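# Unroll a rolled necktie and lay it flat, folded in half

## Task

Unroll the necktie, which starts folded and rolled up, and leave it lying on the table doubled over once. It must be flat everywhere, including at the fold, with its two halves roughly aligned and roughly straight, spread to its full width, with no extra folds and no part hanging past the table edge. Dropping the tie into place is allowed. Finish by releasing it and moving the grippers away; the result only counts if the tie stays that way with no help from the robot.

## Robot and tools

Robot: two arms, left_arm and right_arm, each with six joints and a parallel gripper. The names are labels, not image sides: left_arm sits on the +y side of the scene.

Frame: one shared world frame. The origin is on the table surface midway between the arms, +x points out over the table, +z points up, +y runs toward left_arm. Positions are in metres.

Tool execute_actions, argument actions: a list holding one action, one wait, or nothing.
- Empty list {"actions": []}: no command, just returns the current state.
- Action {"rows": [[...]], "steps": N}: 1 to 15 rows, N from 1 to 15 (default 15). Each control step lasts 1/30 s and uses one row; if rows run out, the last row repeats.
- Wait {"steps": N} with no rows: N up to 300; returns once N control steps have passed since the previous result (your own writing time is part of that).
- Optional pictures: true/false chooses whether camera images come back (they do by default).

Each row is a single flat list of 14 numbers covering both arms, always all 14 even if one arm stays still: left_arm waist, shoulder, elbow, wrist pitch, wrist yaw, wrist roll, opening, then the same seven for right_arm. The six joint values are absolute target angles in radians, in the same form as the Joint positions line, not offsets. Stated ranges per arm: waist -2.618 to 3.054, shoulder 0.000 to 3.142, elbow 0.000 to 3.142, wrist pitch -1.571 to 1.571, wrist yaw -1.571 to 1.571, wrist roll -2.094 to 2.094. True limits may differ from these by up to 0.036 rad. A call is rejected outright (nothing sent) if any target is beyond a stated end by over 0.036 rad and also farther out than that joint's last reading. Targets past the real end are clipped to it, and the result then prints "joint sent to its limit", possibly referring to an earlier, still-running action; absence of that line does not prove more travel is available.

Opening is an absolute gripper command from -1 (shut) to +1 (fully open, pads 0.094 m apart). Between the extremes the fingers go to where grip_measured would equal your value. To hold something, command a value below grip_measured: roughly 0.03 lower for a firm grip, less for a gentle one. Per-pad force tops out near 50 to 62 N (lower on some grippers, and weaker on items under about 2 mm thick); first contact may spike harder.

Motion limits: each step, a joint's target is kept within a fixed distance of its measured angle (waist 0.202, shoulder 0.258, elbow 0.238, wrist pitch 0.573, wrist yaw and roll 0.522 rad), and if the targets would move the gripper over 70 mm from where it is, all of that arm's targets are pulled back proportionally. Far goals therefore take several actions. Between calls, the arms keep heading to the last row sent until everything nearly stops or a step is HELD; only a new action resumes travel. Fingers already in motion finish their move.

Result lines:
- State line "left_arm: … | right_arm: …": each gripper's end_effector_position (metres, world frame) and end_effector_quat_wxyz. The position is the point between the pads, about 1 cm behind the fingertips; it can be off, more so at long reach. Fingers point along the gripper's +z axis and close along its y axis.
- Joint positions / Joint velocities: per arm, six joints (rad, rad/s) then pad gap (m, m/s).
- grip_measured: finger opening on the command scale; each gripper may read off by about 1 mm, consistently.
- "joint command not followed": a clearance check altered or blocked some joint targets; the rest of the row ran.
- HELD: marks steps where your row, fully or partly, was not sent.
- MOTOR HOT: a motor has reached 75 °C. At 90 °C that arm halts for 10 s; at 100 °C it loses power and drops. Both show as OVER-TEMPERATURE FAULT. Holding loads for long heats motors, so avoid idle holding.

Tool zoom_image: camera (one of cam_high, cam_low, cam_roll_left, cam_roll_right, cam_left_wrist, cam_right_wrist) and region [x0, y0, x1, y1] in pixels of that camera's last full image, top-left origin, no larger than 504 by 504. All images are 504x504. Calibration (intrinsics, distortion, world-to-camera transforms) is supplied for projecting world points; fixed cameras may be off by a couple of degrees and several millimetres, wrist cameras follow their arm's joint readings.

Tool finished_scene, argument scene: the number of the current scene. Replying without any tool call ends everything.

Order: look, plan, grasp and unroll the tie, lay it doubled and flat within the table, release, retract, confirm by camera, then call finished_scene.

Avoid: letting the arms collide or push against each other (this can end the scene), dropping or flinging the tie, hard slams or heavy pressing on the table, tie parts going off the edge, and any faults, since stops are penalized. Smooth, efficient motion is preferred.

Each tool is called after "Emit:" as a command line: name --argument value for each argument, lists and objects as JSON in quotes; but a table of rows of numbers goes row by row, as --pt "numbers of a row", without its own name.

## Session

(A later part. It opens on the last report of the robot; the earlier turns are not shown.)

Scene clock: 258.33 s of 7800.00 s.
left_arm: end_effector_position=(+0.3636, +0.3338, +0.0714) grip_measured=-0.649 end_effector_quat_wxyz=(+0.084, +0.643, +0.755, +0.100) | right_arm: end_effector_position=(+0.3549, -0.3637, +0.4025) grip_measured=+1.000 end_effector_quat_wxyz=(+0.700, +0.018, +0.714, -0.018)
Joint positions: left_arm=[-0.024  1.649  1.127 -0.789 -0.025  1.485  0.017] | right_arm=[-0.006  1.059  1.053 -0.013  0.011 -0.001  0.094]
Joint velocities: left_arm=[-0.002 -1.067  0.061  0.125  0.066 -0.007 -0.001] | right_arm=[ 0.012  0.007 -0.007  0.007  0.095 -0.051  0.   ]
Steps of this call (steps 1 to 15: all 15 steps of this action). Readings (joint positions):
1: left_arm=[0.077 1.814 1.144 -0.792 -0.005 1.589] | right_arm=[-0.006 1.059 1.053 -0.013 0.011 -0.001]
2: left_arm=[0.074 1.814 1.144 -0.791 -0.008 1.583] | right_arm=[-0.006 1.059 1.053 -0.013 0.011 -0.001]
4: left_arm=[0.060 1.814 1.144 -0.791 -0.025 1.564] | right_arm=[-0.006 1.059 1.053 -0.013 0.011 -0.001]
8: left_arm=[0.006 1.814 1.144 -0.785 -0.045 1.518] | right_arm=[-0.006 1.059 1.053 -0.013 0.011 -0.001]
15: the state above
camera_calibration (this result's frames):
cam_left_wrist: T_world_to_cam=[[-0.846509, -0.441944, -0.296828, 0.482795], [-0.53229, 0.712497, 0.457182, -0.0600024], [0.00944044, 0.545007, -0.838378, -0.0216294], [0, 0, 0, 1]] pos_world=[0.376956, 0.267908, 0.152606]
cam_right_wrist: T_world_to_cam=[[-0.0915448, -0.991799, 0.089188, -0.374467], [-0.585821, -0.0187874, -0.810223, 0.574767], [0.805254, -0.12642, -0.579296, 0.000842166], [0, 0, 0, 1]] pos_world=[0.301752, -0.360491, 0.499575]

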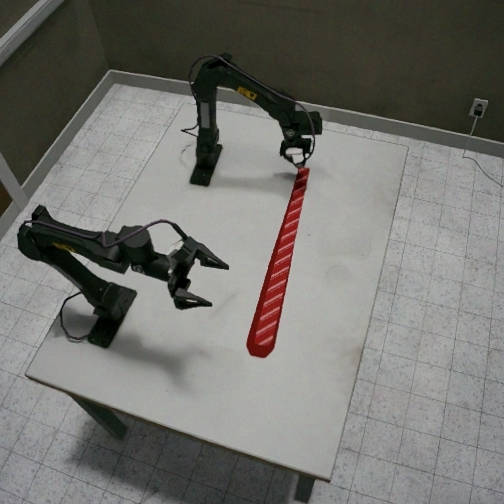

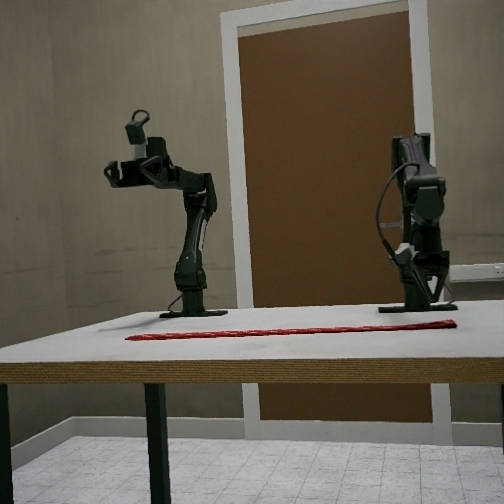

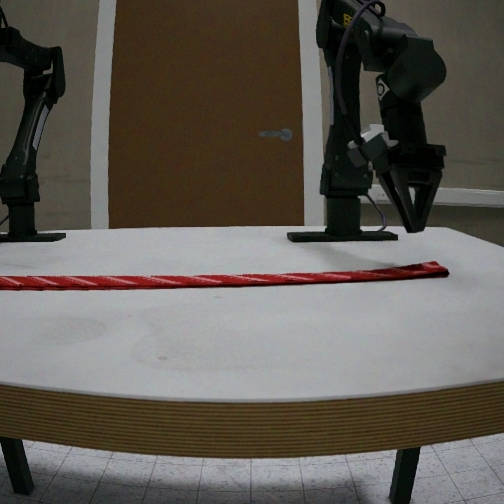

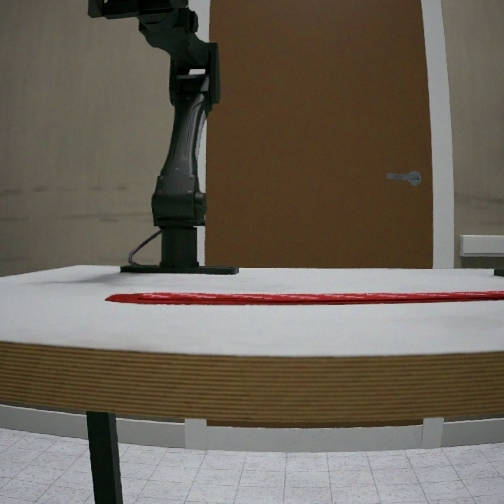

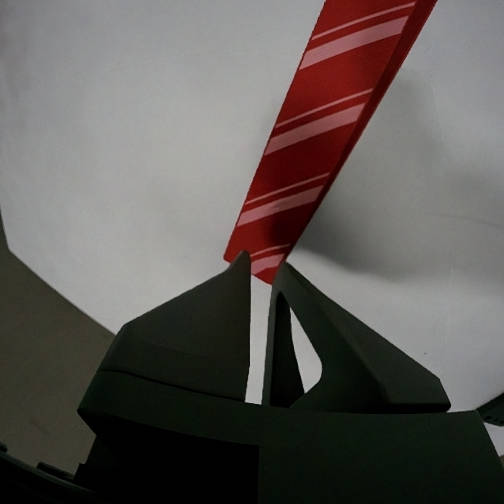

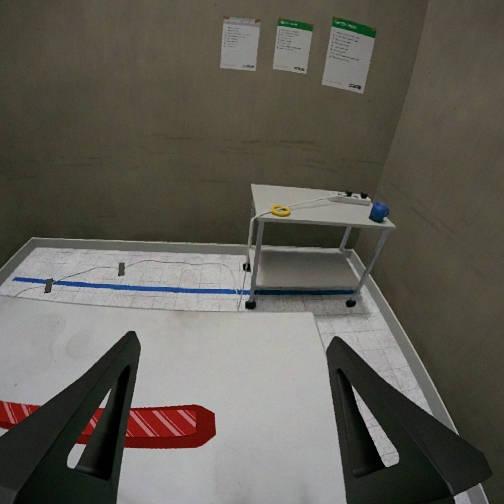

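Emit:
execute_actions --actions '[{"rows":[[0.09,1.62,1.14,-0.79,0,1.6,-0.65,0,1.06,1.05,0,0,0,1],[0.09,1.65,1.14,-0.79,0,1.6,-0.65,0,1.06,1.05,0,0,0,1],[0.09,1.68,1.14,-0.79,0,1.6,-0.65,0,1.06,1.05,0,0,0,1],[0.09,1.72,1.14,-0.79,0,1.6,-0.65,0,1.06,1.05,0,0,0,1],[0.09,1.76,1.14,-0.79,0,1.6,-0.65,0,1.06,1.05,0,0,0,1],[0.09,1.8,1.14,-0.79,0,1.6,-0.65,0,1.06,1.05,0,0,0,1],[0.09,1.85,1.14,-0.79,0,1.6,-0.65,0,1.06,1.05,0,0,0,1],[0.09,1.92,1.14,-0.79,0,1.6,-0.65,0,1.06,1.05,0,0,0,1]],"steps":15}]'

Emit:
execute_actions --actions '[{"rows":[[0.09,1.7,1.14,-0.79,0,1.6,-0.65,0,1.06,1.05,0,0,0,1],[0.09,1.5,1.14,-0.79,0,1.6,-0.65,0,1.06,1.05,0,0,0,1],[0.09,1.3,1.1,-0.6,0,1.2,-0.65,0,1.06,1.05,0,0,0,1]],"steps":15}]'

Emit:
zoom_image --camera "cam_roll_left" --region '[334, 220, 504, 300]'

Scene clock: 271.47 s of 7800.00 s.
left_arm: end_effector_position=(+0.3598, +0.3722, +0.0193) grip_measured=-0.649 end_effector_quat_wxyz=(+0.033, +0.642, +0.764, +0.047) | right_arm: end_effector_position=(+0.3549, -0.3637, +0.4025) grip_measured=+1.000 end_effector_quat_wxyz=(+0.700, +0.018, +0.714, -0.018)
Joint positions: left_arm=[ 0.096  1.845  1.168 -0.78  -0.008  1.59   0.016] | right_arm=[-0.006  1.059  1.053 -0.013  0.011 -0.001  0.094]
Joint velocities: left_arm=[ 0.007  0.007  0.002 -0.066 -0.007  0.051  0.   ] | right_arm=[-0.012 -0.012 -0.017  0.022  0.022 -0.066  0.   ]
Steps of this call (steps 1 to 30: the robot went on to your last target; steps 31 to 120: nothing new was sent; then 8.63 s passed at rest; steps 121 to 135: all 15 steps of this action). Readings (joint positions):
121: left_arm=[-0.012 1.601 1.132 -0.787 -0.006 1.497] | right_arm=[-0.006 1.059 1.053 -0.013 0.011 -0.001]
122: left_arm=[0.012 1.606 1.132 -0.787 -0.001 1.517] | right_arm=[-0.006 1.059 1.053 -0.013 0.011 -0.001]
124: left_arm=[0.067 1.640 1.132 -0.785 -0.003 1.545] | right_arm=[-0.006 1.059 1.053 -0.013 0.011 -0.001]
128: left_arm=[0.097 1.803 1.132 -0.781 -0.007 1.574] | right_arm=[-0.006 1.059 1.053 -0.013 0.011 -0.001]
135: the state above
camera_calibration (this result's frames):
cam_left_wrist: T_world_to_cam=[[-0.873959, -0.457473, -0.164054, 0.494204], [-0.47089, 0.713572, 0.518726, -0.0892596], [-0.120239, 0.530597, -0.839053, -0.0341948], [0, 0, 0, 1]] pos_world=[0.385771, 0.307922, 0.0986861]
cam_right_wrist: T_world_to_cam=[[-0.0915448, -0.991799, 0.089188, -0.374467], [-0.585821, -0.0187874, -0.810223, 0.574767], [0.805254, -0.12642, -0.579296, 0.000842166], [0, 0, 0, 1]] pos_world=[0.301752, -0.360491, 0.499575]

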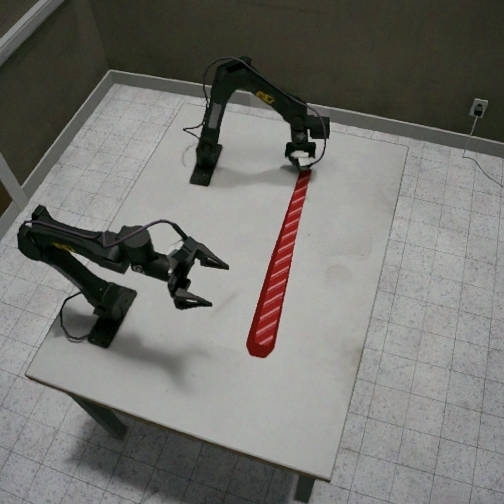

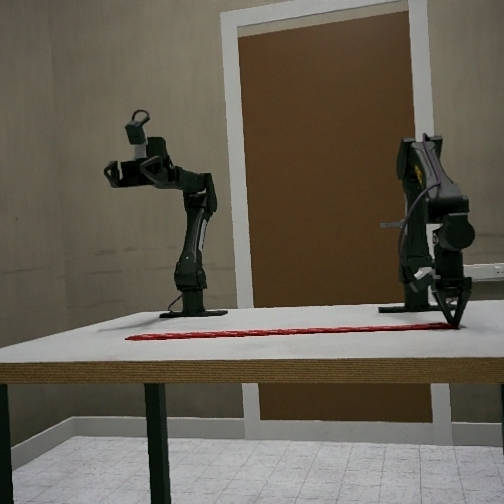

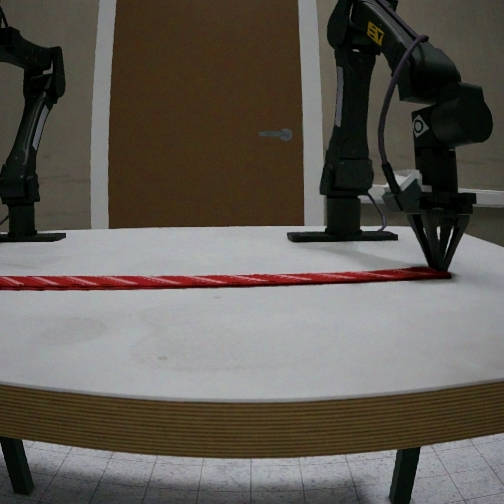

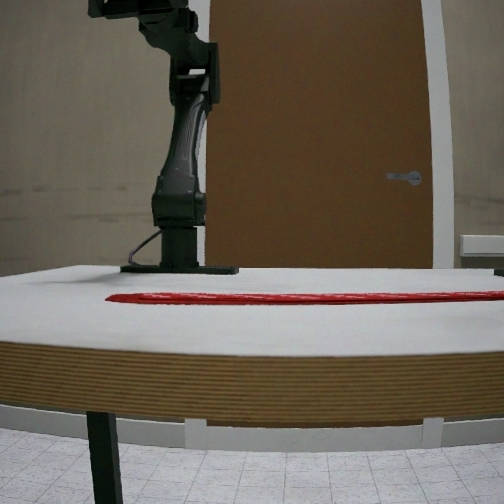

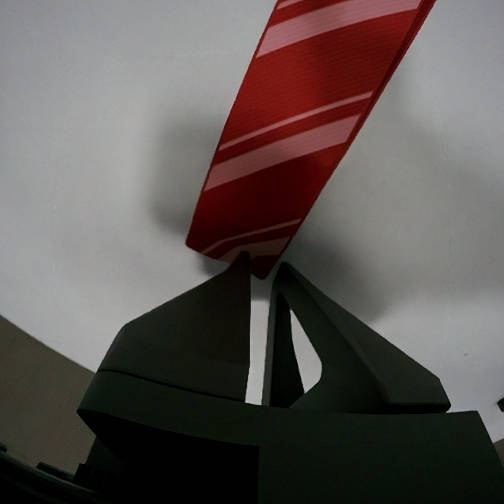

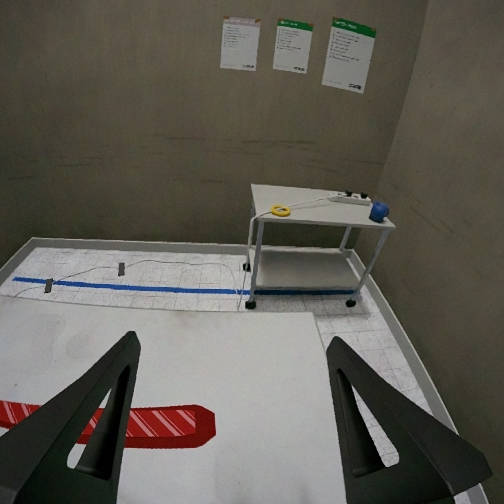

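Scene clock: 271.97 s of 7800.00 s.
left_arm: end_effector_position=(+0.3844, +0.3770, +0.2085) grip_measured=-0.649 end_effector_quat_wxyz=(+0.284, +0.460, +0.803, +0.251) | right_arm: end_effector_position=(+0.3549, -0.3637, +0.4025) grip_measured=+1.000 end_effector_quat_wxyz=(+0.700, +0.018, +0.714, -0.018)
Joint positions: left_arm=[ 0.096  1.291  1.103 -0.605 -0.008  1.236  0.016] | right_arm=[-0.006  1.059  1.053 -0.013  0.011 -0.001  0.094]
Joint velocities: left_arm=[ 0.002  0.095  0.002  0.022 -0.022 -0.125  0.   ] | right_arm=[-0.002  0.007 -0.002 -0.022  0.022 -0.022  0.   ]
Steps of this call (steps 1 to 15: all 15 steps of this action). Readings (joint positions):
1: left_arm=[0.096 1.825 1.165 -0.777 -0.008 1.590] | right_arm=[-0.006 1.059 1.053 -0.013 0.011 -0.001]
2: left_arm=[0.096 1.784 1.149 -0.776 -0.008 1.591] | right_arm=[-0.006 1.059 1.053 -0.013 0.011 -0.001]
4: left_arm=[0.096 1.657 1.108 -0.743 -0.008 1.480] | right_arm=[-0.006 1.059 1.053 -0.013 0.011 -0.001]
8: left_arm=[0.096 1.395 1.103 -0.666 -0.008 1.336] | right_arm=[-0.006 1.059 1.053 -0.013 0.011 -0.001]
15: the state above
camera_calibration (this result's frames):
cam_left_wrist: T_world_to_cam=[[-0.406331, -0.687134, -0.602281, 0.547067], [-0.869959, 0.492488, 0.0250495, 0.160472], [0.279404, 0.534138, -0.797891, -0.0386043], [0, 0, 0, 1]] pos_world=[0.372681, 0.317498, 0.294666]
cam_right_wrist: T_world_to_cam=[[-0.0915448, -0.991799, 0.089188, -0.374467], [-0.585821, -0.0187874, -0.810223, 0.574767], [0.805254, -0.12642, -0.579296, 0.000842166], [0, 0, 0, 1]] pos_world=[0.301752, -0.360491, 0.499575]

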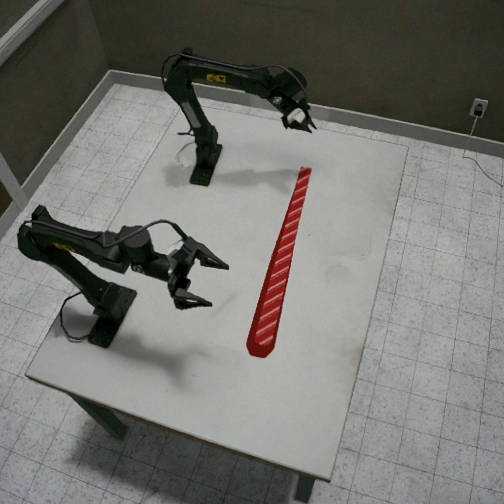

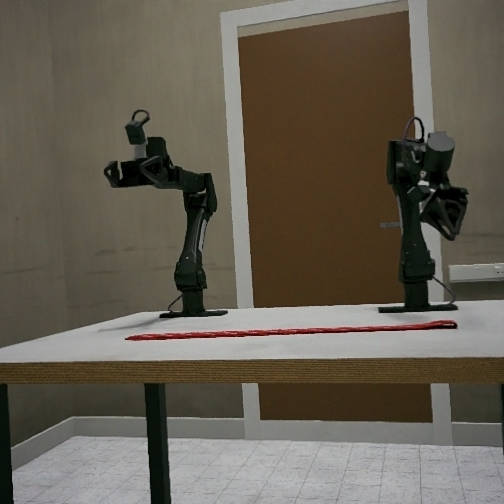

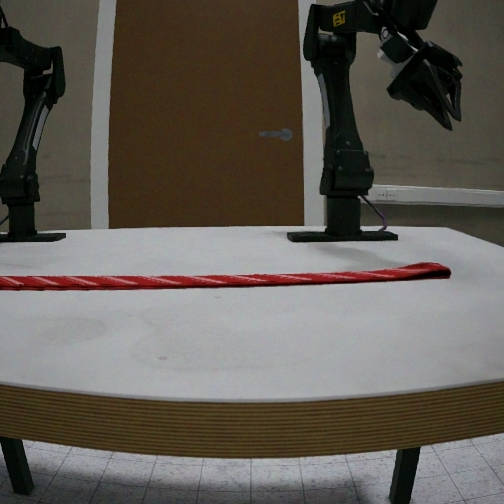

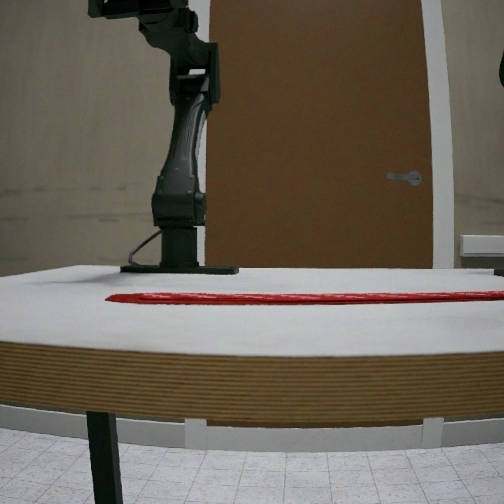

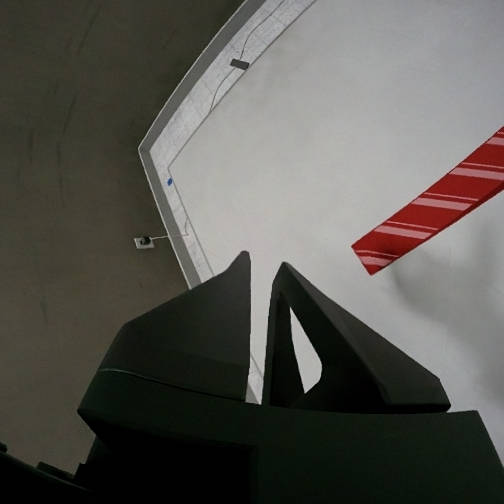

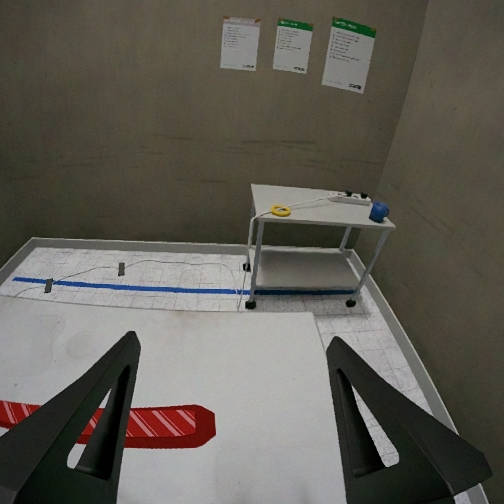

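Region (334, 220, 504, 300) of cam_roll_left's 504x504 image, scaled by 2.965, with more detail than that image has; it fills the top 237 rows of this view, and the rest is white.

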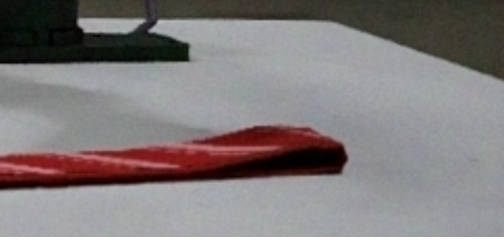

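Emit:
execute_actions --actions '[{"rows":[[0.04,1.6,1.17,-0.79,0,1.55,-0.65,0,1.06,1.05,0,0,0,1]],"steps":15}]' --pictures false

Emit:
execute_actions --actions '[{"rows":[[0.04,1.64,1.17,-0.79,0,1.55,-0.65,0,1.06,1.05,0,0,0,1],[0.04,1.68,1.17,-0.79,0,1.55,-0.65,0,1.06,1.05,0,0,0,1],[0.04,1.72,1.17,-0.79,0,1.55,-0.65,0,1.06,1.05,0,0,0,1],[0.04,1.76,1.17,-0.79,0,1.55,-0.65,0,1.06,1.05,0,0,0,1],[0.04,1.8,1.17,-0.79,0,1.55,-0.65,0,1.06,1.05,0,0,0,1],[0.04,1.84,1.17,-0.79,0,1.55,-0.65,0,1.06,1.05,0,0,0,1],[0.04,1.88,1.17,-0.79,0,1.55,-0.65,0,1.06,1.05,0,0,0,1]],"steps":15}]'

Scene clock: 281.57 s of 7800.00 s.
left_arm: end_effector_position=(+0.3713, +0.3558, +0.0864) grip_measured=-0.649 end_effector_quat_wxyz=(+0.102, +0.633, +0.758, +0.119) | right_arm: end_effector_position=(+0.3549, -0.3637, +0.4025) grip_measured=+1.000 end_effector_quat_wxyz=(+0.700, +0.018, +0.714, -0.018)
Joint positions: left_arm=[ 0.044  1.627  1.149 -0.777 -0.009  1.532  0.016] | right_arm=[-0.006  1.059  1.053 -0.013  0.011 -0.001  0.094]
Joint velocities: left_arm=[-0.007 -0.007  0.017  0.022 -0.022  0.168  0.001] | right_arm=[ 0.002  0.002 -0.012 -0.007  0.022  0.037  0.   ]
Steps of this call (steps 1 to 30: the robot went on to your last target; steps 31 to 120: nothing new was sent; then 5.10 s passed at rest; steps 121 to 135: all 15 steps of this action). Readings (joint positions):
121: left_arm=[0.091 1.323 1.118 -0.632 -0.010 1.258] | right_arm=[-0.006 1.059 1.053 -0.013 0.011 -0.001]
122: left_arm=[0.080 1.375 1.146 -0.655 -0.010 1.311] | right_arm=[-0.006 1.059 1.053 -0.013 0.011 -0.001]
124: left_arm=[0.057 1.503 1.170 -0.669 -0.009 1.392] | right_arm=[-0.006 1.059 1.053 -0.013 0.011 -0.001]
128: left_arm=[0.044 1.640 1.151 -0.742 -0.009 1.483] | right_arm=[-0.006 1.059 1.053 -0.013 0.011 -0.001]
135: the state above

Scene clock: 282.07 s of 7800.00 s.
left_arm: end_effector_position=(+0.3706, +0.3557, +0.0224) grip_measured=-0.649 end_effector_quat_wxyz=(+0.043, +0.644, +0.762, +0.054) | right_arm: end_effector_position=(+0.3549, -0.3637, +0.4025) grip_measured=+1.000 end_effector_quat_wxyz=(+0.700, +0.018, +0.714, -0.018)
Joint positions: left_arm=[ 0.044  1.848  1.183 -0.768 -0.009  1.544  0.016] | right_arm=[-0.006  1.059  1.053 -0.013  0.011 -0.001  0.094]
Joint velocities: left_arm=[-0.012  0.002  0.002 -0.051 -0.007  0.051 -0.002] | right_arm=[-0.002  0.017  0.002 -0.051  0.007  0.022  0.   ]
Steps of this call (steps 1 to 15: all 15 steps of this action). Readings (joint positions):
1: left_arm=[0.044 1.627 1.149 -0.778 -0.009 1.535] | right_arm=[-0.006 1.059 1.053 -0.013 0.011 -0.001]
2: left_arm=[0.044 1.632 1.149 -0.780 -0.009 1.537] | right_arm=[-0.006 1.059 1.053 -0.013 0.011 -0.001]
4: left_arm=[0.044 1.670 1.155 -0.780 -0.009 1.540] | right_arm=[-0.006 1.059 1.053 -0.013 0.011 -0.001]
8: left_arm=[0.044 1.832 1.159 -0.777 -0.009 1.542] | right_arm=[-0.006 1.059 1.053 -0.013 0.011 -0.001]
15: the state above
camera_calibration (this result's frames):
cam_left_wrist: T_world_to_cam=[[-0.872633, -0.452069, -0.184783, 0.494655], [-0.47872, 0.716918, 0.50681, -0.0720174], [-0.0966389, 0.530718, -0.842021, -0.0302551], [0, 0, 0, 1]] pos_world=[0.394253, 0.291306, 0.102428]
cam_right_wrist: T_world_to_cam=[[-0.0915448, -0.991799, 0.089188, -0.374467], [-0.585821, -0.0187874, -0.810223, 0.574767], [0.805254, -0.12642, -0.579296, 0.000842166], [0, 0, 0, 1]] pos_world=[0.301752, -0.360491, 0.499575]

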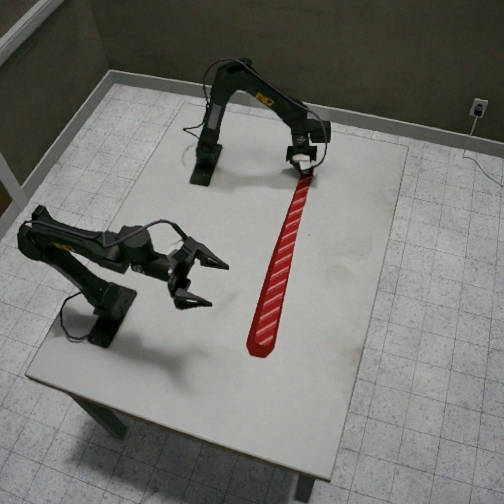

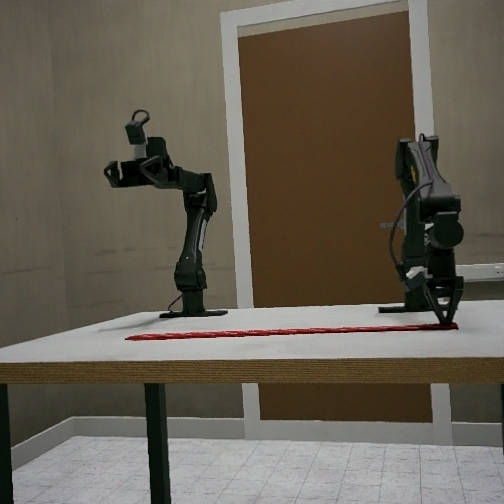

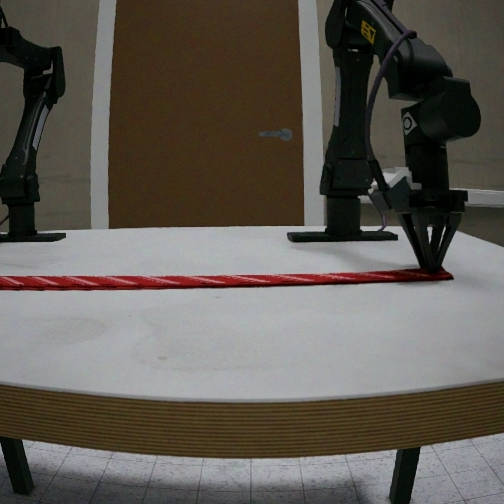

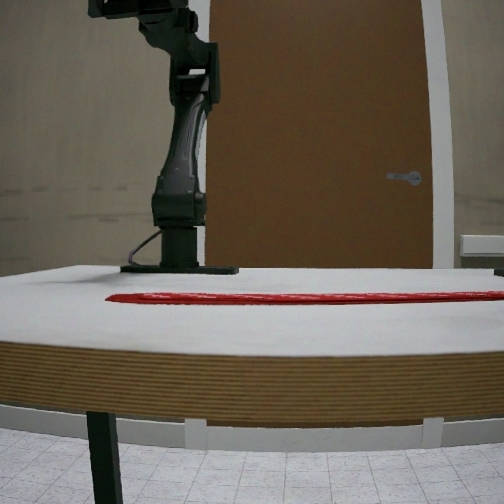

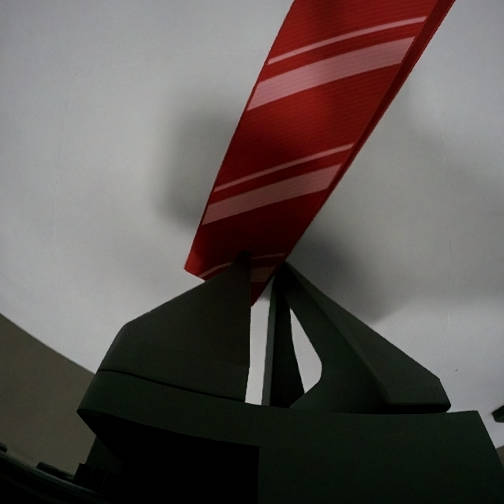

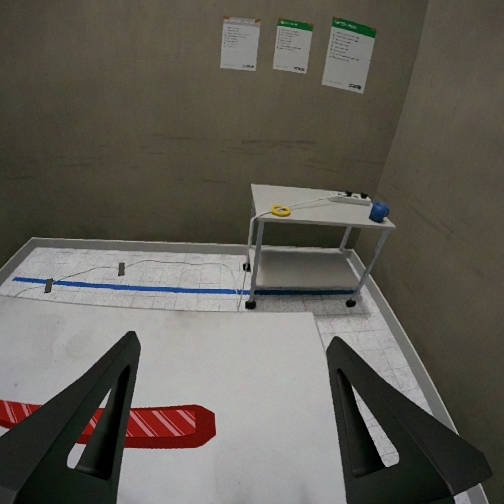

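Emit:
execute_actions --actions '[{"rows":[[0.04,1.75,1.18,-0.79,0,1.55,-0.65,0,1.06,1.05,0,0,0,1],[0.04,1.75,1.2,-0.79,0,1.55,-0.65,0,1.06,1.05,0,0,0,1],[0.04,1.75,1.22,-0.79,0,1.55,-0.65,0,1.06,1.05,0,0,0,1],[0.04,1.75,1.22,-0.79,0,1.55,-0.65,0,1.06,1.05,0,0,0,1],[0.04,1.75,1.22,-0.79,0,1.55,-0.65,0,1.06,1.05,0,0,0,1],[0.04,1.8,1.22,-0.79,0,1.55,-0.65,0,1.06,1.05,0,0,0,1],[0.04,1.85,1.22,-0.79,0,1.55,-0.65,0,1.06,1.05,0,0,0,1],[0.04,1.9,1.22,-0.79,0,1.55,-0.65,0,1.06,1.05,0,0,0,1],[0.04,1.94,1.22,-0.79,0,1.55,-0.65,0,1.06,1.05,0,0,0,1]],"steps":15}]'

Scene clock: 296.07 s of 7800.00 s.
left_arm: end_effector_position=(+0.3839, +0.3575, +0.0244) grip_measured=-0.649 end_effector_quat_wxyz=(+0.045, +0.644, +0.761, +0.057) | right_arm: end_effector_position=(+0.3549, -0.3637, +0.4025) grip_measured=+1.000 end_effector_quat_wxyz=(+0.700, +0.018, +0.714, -0.018)
Joint positions: left_arm=[ 0.044  1.885  1.24  -0.779 -0.009  1.545  0.016] | right_arm=[-0.006  1.059  1.053 -0.013  0.011 -0.001  0.094]
Joint velocities: left_arm=[-0.002  0.002 -0.007  0.066 -0.022 -0.081 -0.001] | right_arm=[ 0.007  0.012  0.002 -0.022  0.022 -0.007  0.   ]
Steps of this call (steps 1 to 15: the robot went on to your last target; steps 16 to 110: nothing new was sent; then 9.83 s passed at rest; steps 111 to 125: all 15 steps of this action). Readings (joint positions):
111: left_arm=[0.044 1.837 1.183 -0.767 -0.009 1.544] | right_arm=[-0.006 1.059 1.053 -0.013 0.011 -0.001]
112: left_arm=[0.044 1.823 1.182 -0.775 -0.009 1.544] | right_arm=[-0.006 1.059 1.053 -0.013 0.011 -0.001]
114: left_arm=[0.044 1.791 1.186 -0.781 -0.009 1.544] | right_arm=[-0.006 1.059 1.053 -0.013 0.011 -0.001]
118: left_arm=[0.044 1.804 1.209 -0.781 -0.009 1.544] | right_arm=[-0.006 1.059 1.053 -0.013 0.011 -0.001]
125: the state above
camera_calibration (this result's frames):
cam_left_wrist: T_world_to_cam=[[-0.871425, -0.451194, -0.192463, 0.506812], [-0.482353, 0.716854, 0.503445, -0.0664306], [-0.0891837, 0.531549, -0.842319, -0.0314479], [0, 0, 0, 1]] pos_world=[0.406801, 0.293008, 0.104497]
cam_right_wrist: T_world_to_cam=[[-0.0915448, -0.991799, 0.089188, -0.374467], [-0.585821, -0.0187874, -0.810223, 0.574767], [0.805254, -0.12642, -0.579296, 0.000842166], [0, 0, 0, 1]] pos_world=[0.301752, -0.360491, 0.499575]

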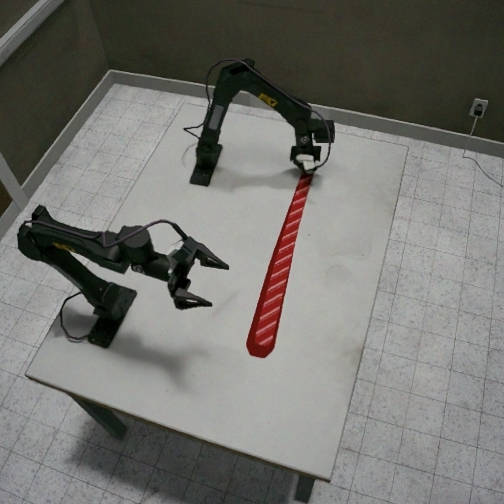

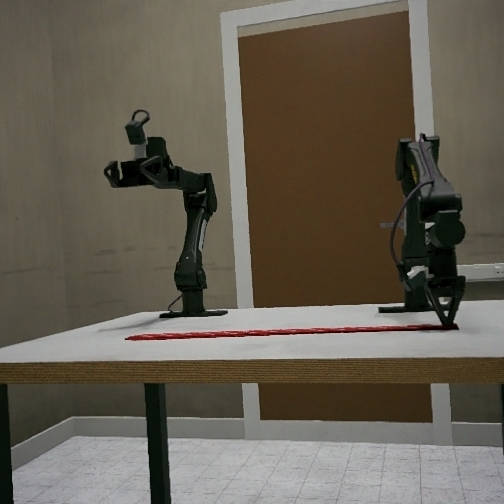

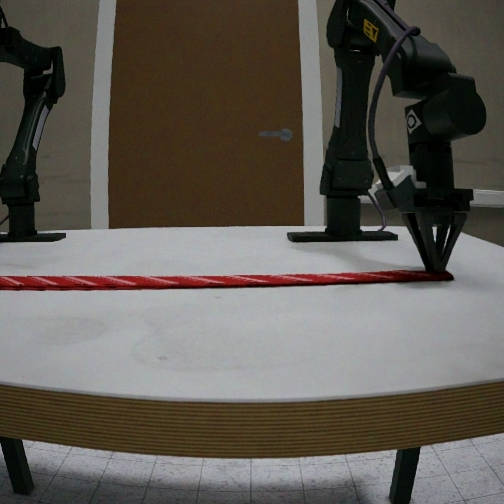

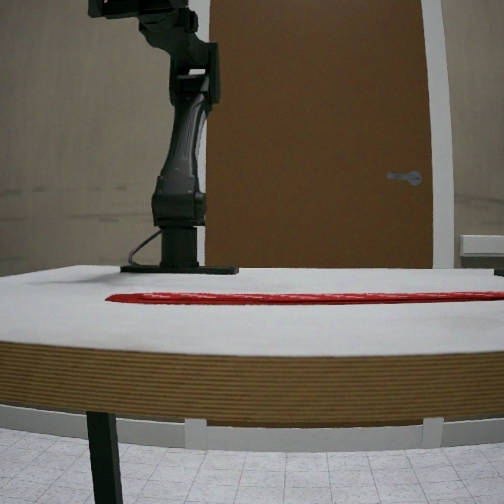

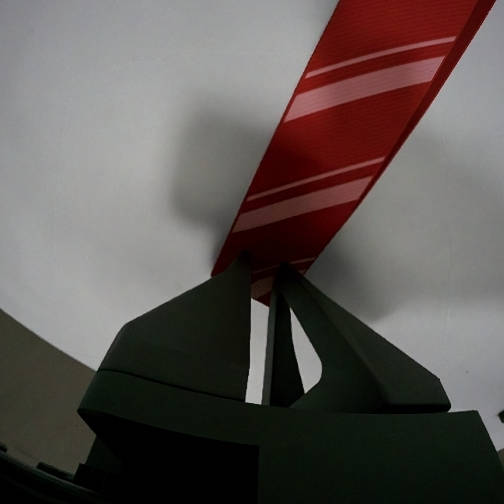

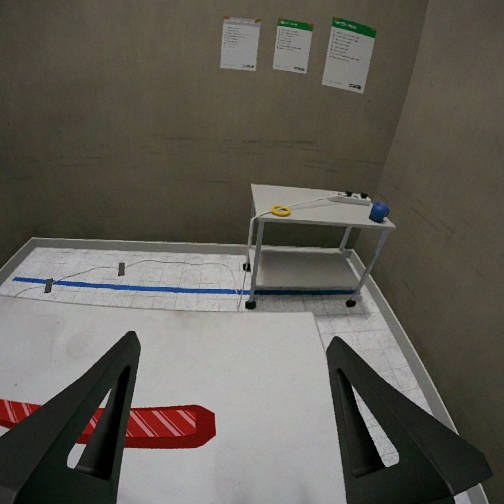

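Emit:
execute_actions --actions '[{"rows":[[0.02,1.92,1.22,-0.79,0,1.53,-0.65,0,1.06,1.05,0,0,0,1],[0.005,1.92,1.22,-0.79,0,1.52,-0.65,0,1.06,1.05,0,0,0,1],[-0.01,1.92,1.215,-0.79,0,1.5,-0.65,0,1.06,1.05,0,0,0,1],[-0.025,1.92,1.21,-0.79,0,1.49,-0.65,0,1.06,1.05,0,0,0,1],[-0.04,1.92,1.205,-0.79,0,1.47,-0.65,0,1.06,1.05,0,0,0,1],[-0.055,1.92,1.2,-0.79,0,1.46,-0.65,0,1.06,1.05,0,0,0,1],[-0.07,1.92,1.2,-0.79,0,1.44,-0.65,0,1.06,1.05,0,0,0,1],[-0.07,1.92,1.2,-0.79,0,1.44,-0.65,0,1.06,1.05,0,0,0,1],[-0.07,1.92,1.2,-0.79,0,1.44,-0.65,0,1.06,1.05,0,0,0,1],[-0.07,1.92,1.2,-0.79,0,1.44,-0.65,0,1.06,1.05,0,0,0,1],[-0.07,1.75,1.2,-0.79,0,1.44,-0.65,0,1.06,1.05,0,0,0,1],[-0.07,1.6,1.2,-0.79,0,1.44,-0.65,0,1.06,1.05,0,0,0,1]],"steps":15}]'

Emit:
zoom_image --camera "cam_roll_left" --region '[334, 220, 504, 300]'

Scene clock: 306.87 s of 7800.00 s.
left_arm: end_effector_position=(+0.3815, +0.3225, +0.0836) grip_measured=-0.649 end_effector_quat_wxyz=(+0.096, +0.645, +0.749, +0.113) | right_arm: end_effector_position=(+0.3549, -0.3637, +0.4025) grip_measured=+1.000 end_effector_quat_wxyz=(+0.700, +0.018, +0.714, -0.018)
Joint positions: left_arm=[-0.064  1.671  1.19  -0.794 -0.036  1.458  0.016] | right_arm=[-0.006  1.059  1.053 -0.013  0.011 -0.001  0.094]
Joint velocities: left_arm=[-0.032 -1.414 -0.012  0.154  0.212 -0.007  0.   ] | right_arm=[ 0.012 -0.007 -0.017 -0.095 -0.081 -0.095  0.   ]
Steps of this call (steps 1 to 15: the robot went on to your last target; steps 16 to 110: nothing new was sent; then 6.63 s passed at rest; steps 111 to 125: all 15 steps of this action). Readings (joint positions):
111: left_arm=[0.043 1.885 1.240 -0.779 -0.009 1.544] | right_arm=[-0.006 1.059 1.053 -0.013 0.011 -0.001]
112: left_arm=[0.039 1.885 1.240 -0.779 -0.014 1.541] | right_arm=[-0.006 1.059 1.053 -0.013 0.011 -0.001]
114: left_arm=[0.024 1.885 1.240 -0.779 -0.037 1.530] | right_arm=[-0.006 1.059 1.053 -0.013 0.011 -0.001]
118: left_arm=[-0.026 1.885 1.240 -0.778 -0.072 1.491] | right_arm=[-0.006 1.059 1.053 -0.013 0.011 -0.001]
125: the state above
camera_calibration (this result's frames):
cam_left_wrist: T_world_to_cam=[[-0.839703, -0.430679, -0.330779, 0.493234], [-0.541041, 0.715792, 0.441493, -0.0444592], [0.0466273, 0.549688, -0.834068, -0.0215363], [0, 0, 0, 1]] pos_world=[0.39112, 0.256087, 0.164817]
cam_right_wrist: T_world_to_cam=[[-0.0915448, -0.991799, 0.089188, -0.374467], [-0.585821, -0.0187874, -0.810223, 0.574767], [0.805254, -0.12642, -0.579296, 0.000842166], [0, 0, 0, 1]] pos_world=[0.301752, -0.360491, 0.499575]

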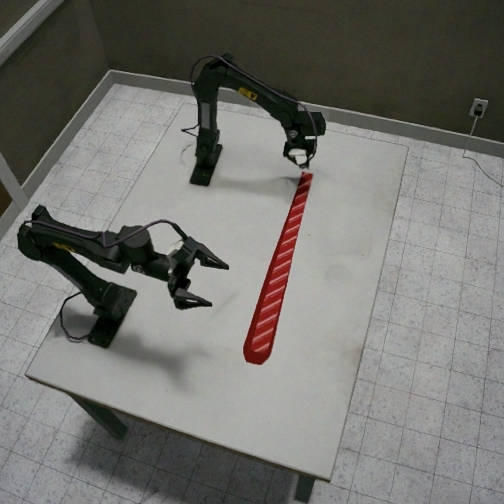

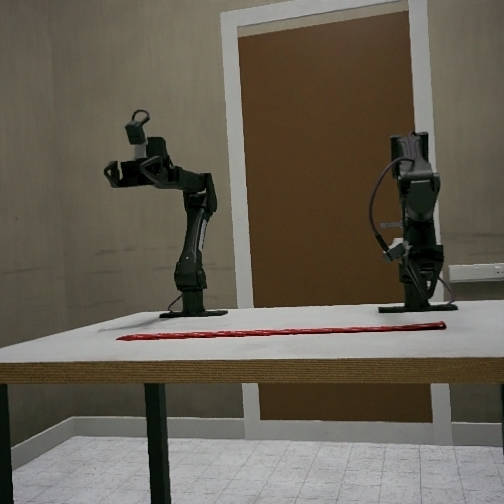

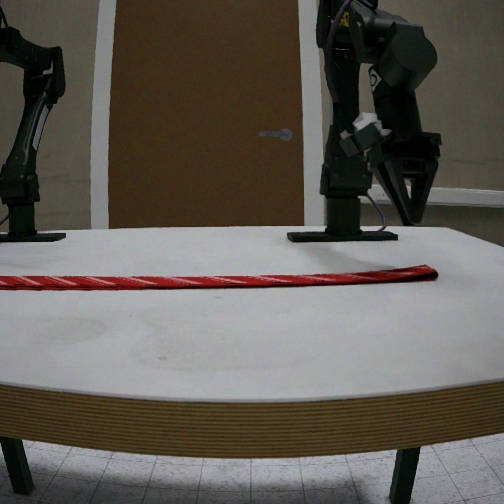

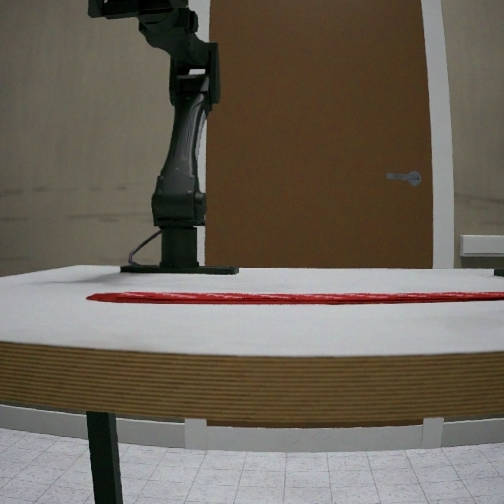

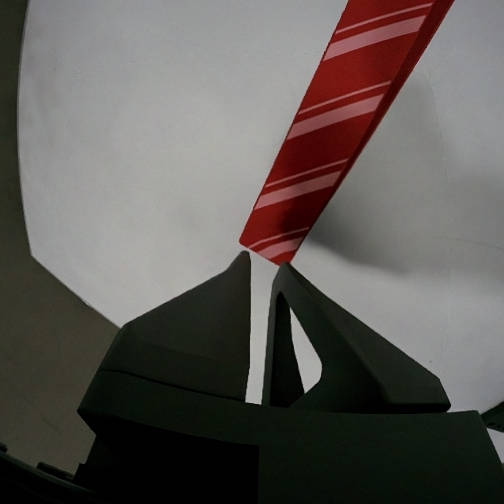

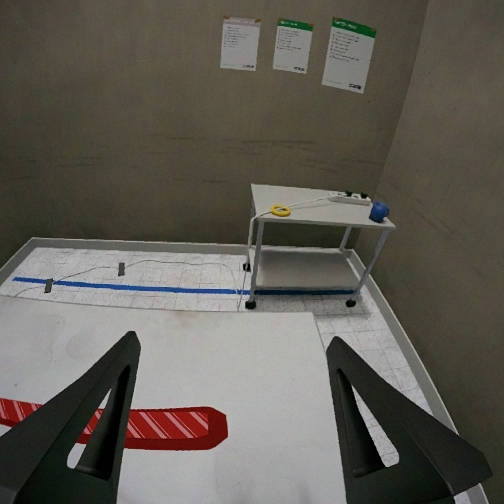

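Region (334, 220, 504, 300) of cam_roll_left's 504x504 image, scaled by 2.965, with more detail than that image has; it fills the top 237 rows of this view, and the rest is white.

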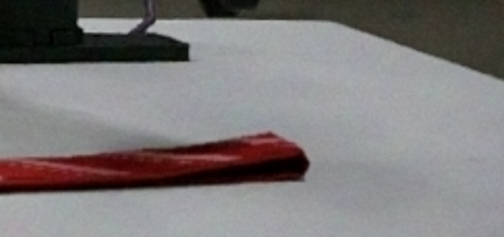

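Emit:
execute_actions --actions '[{"rows":[[-0.07,1.25,1.1,-0.5,0,1.0,-0.65,0,1.06,1.05,0,0,0,1]],"steps":15}]'

Emit:
zoom_image --camera "cam_low" --region '[380, 300, 480, 350]'

Scene clock: 311.47 s of 7800.00 s.
left_arm: end_effector_position=(+0.3997, +0.3186, +0.2378) grip_measured=-0.649 end_effector_quat_wxyz=(+0.374, +0.428, +0.792, +0.225) | right_arm: end_effector_position=(+0.3549, -0.3637, +0.4025) grip_measured=+1.000 end_effector_quat_wxyz=(+0.700, +0.018, +0.714, -0.018)
Joint positions: left_arm=[-0.064  1.244  1.096 -0.52  -0.012  1.027  0.016] | right_arm=[-0.006  1.059  1.053 -0.013  0.011 -0.001  0.094]
Joint velocities: left_arm=[ 0.017 -0.022  0.017  0.051 -0.051 -0.154 -0.001] | right_arm=[-0.007  0.012 -0.012 -0.037  0.022 -0.037  0.   ]
Steps of this call (steps 1 to 30: the robot went on to your last target; steps 31 to 120: nothing new was sent; then 0.10 s passed at rest; steps 121 to 135: all 15 steps of this action). Readings (joint positions):
121: left_arm=[-0.064 1.570 1.173 -0.739 -0.014 1.383] | right_arm=[-0.006 1.059 1.053 -0.013 0.011 -0.001]
122: left_arm=[-0.064 1.520 1.133 -0.696 -0.014 1.316] | right_arm=[-0.006 1.059 1.053 -0.013 0.011 -0.001]
124: left_arm=[-0.064 1.403 1.097 -0.660 -0.014 1.223] | right_arm=[-0.006 1.059 1.053 -0.013 0.011 -0.001]
128: left_arm=[-0.064 1.248 1.096 -0.555 -0.012 1.096] | right_arm=[-0.006 1.059 1.053 -0.013 0.011 -0.001]
135: the state above
camera_calibration (this result's frames):
cam_left_wrist: T_world_to_cam=[[-0.336368, -0.760401, -0.55556, 0.515088], [-0.851181, 0.497892, -0.166116, 0.237946], [0.402924, 0.417006, -0.814714, 0.00362485], [0, 0, 0, 1]] pos_world=[0.374334, 0.27169, 0.328643]
cam_right_wrist: T_world_to_cam=[[-0.0915448, -0.991799, 0.089188, -0.374467], [-0.585821, -0.0187874, -0.810223, 0.574767], [0.805254, -0.12642, -0.579296, 0.000842166], [0, 0, 0, 1]] pos_world=[0.301752, -0.360491, 0.499575]

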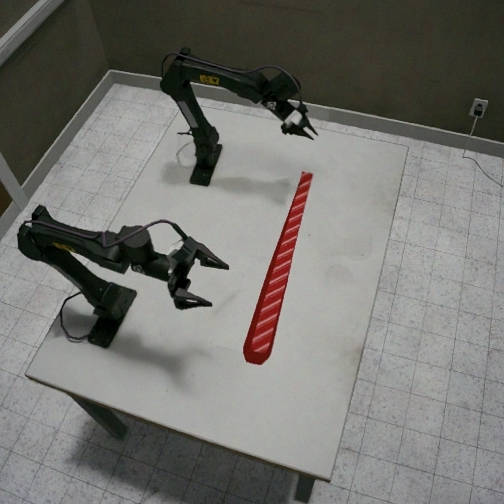

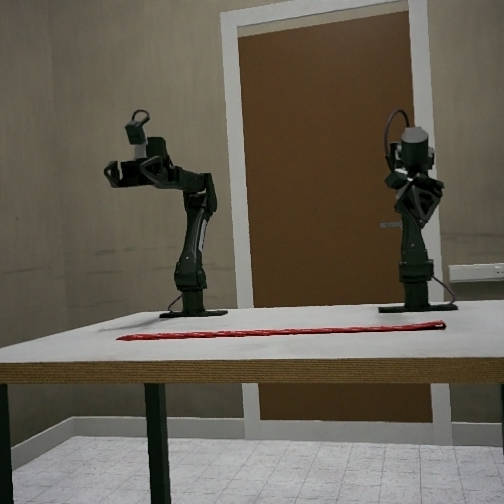

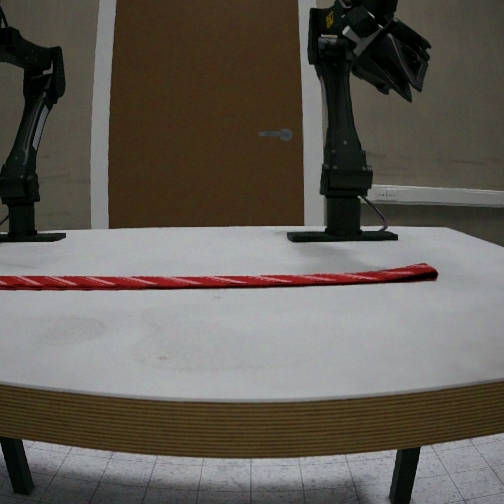

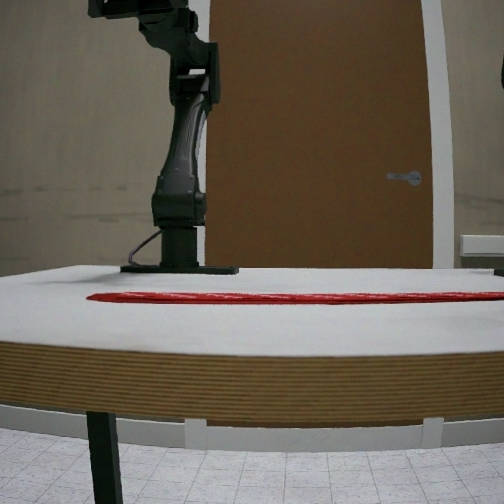

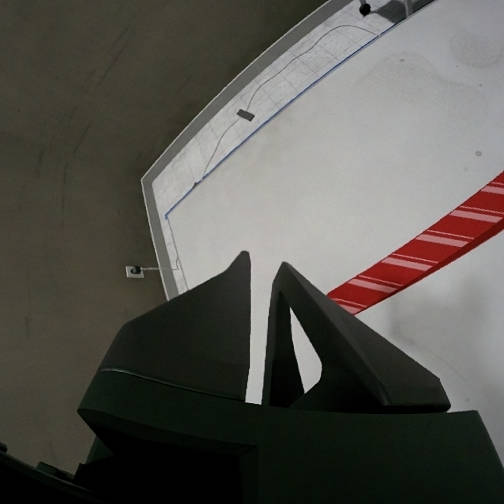

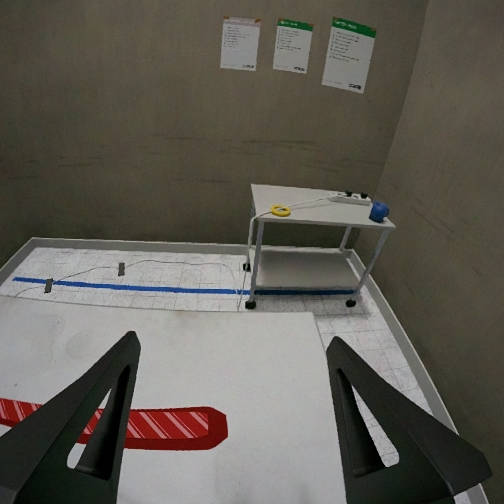

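Region (380, 300, 480, 350) of cam_low's 504x504 image, scaled by 5.040, with more detail than that image has.

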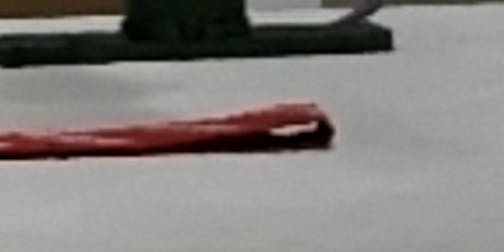

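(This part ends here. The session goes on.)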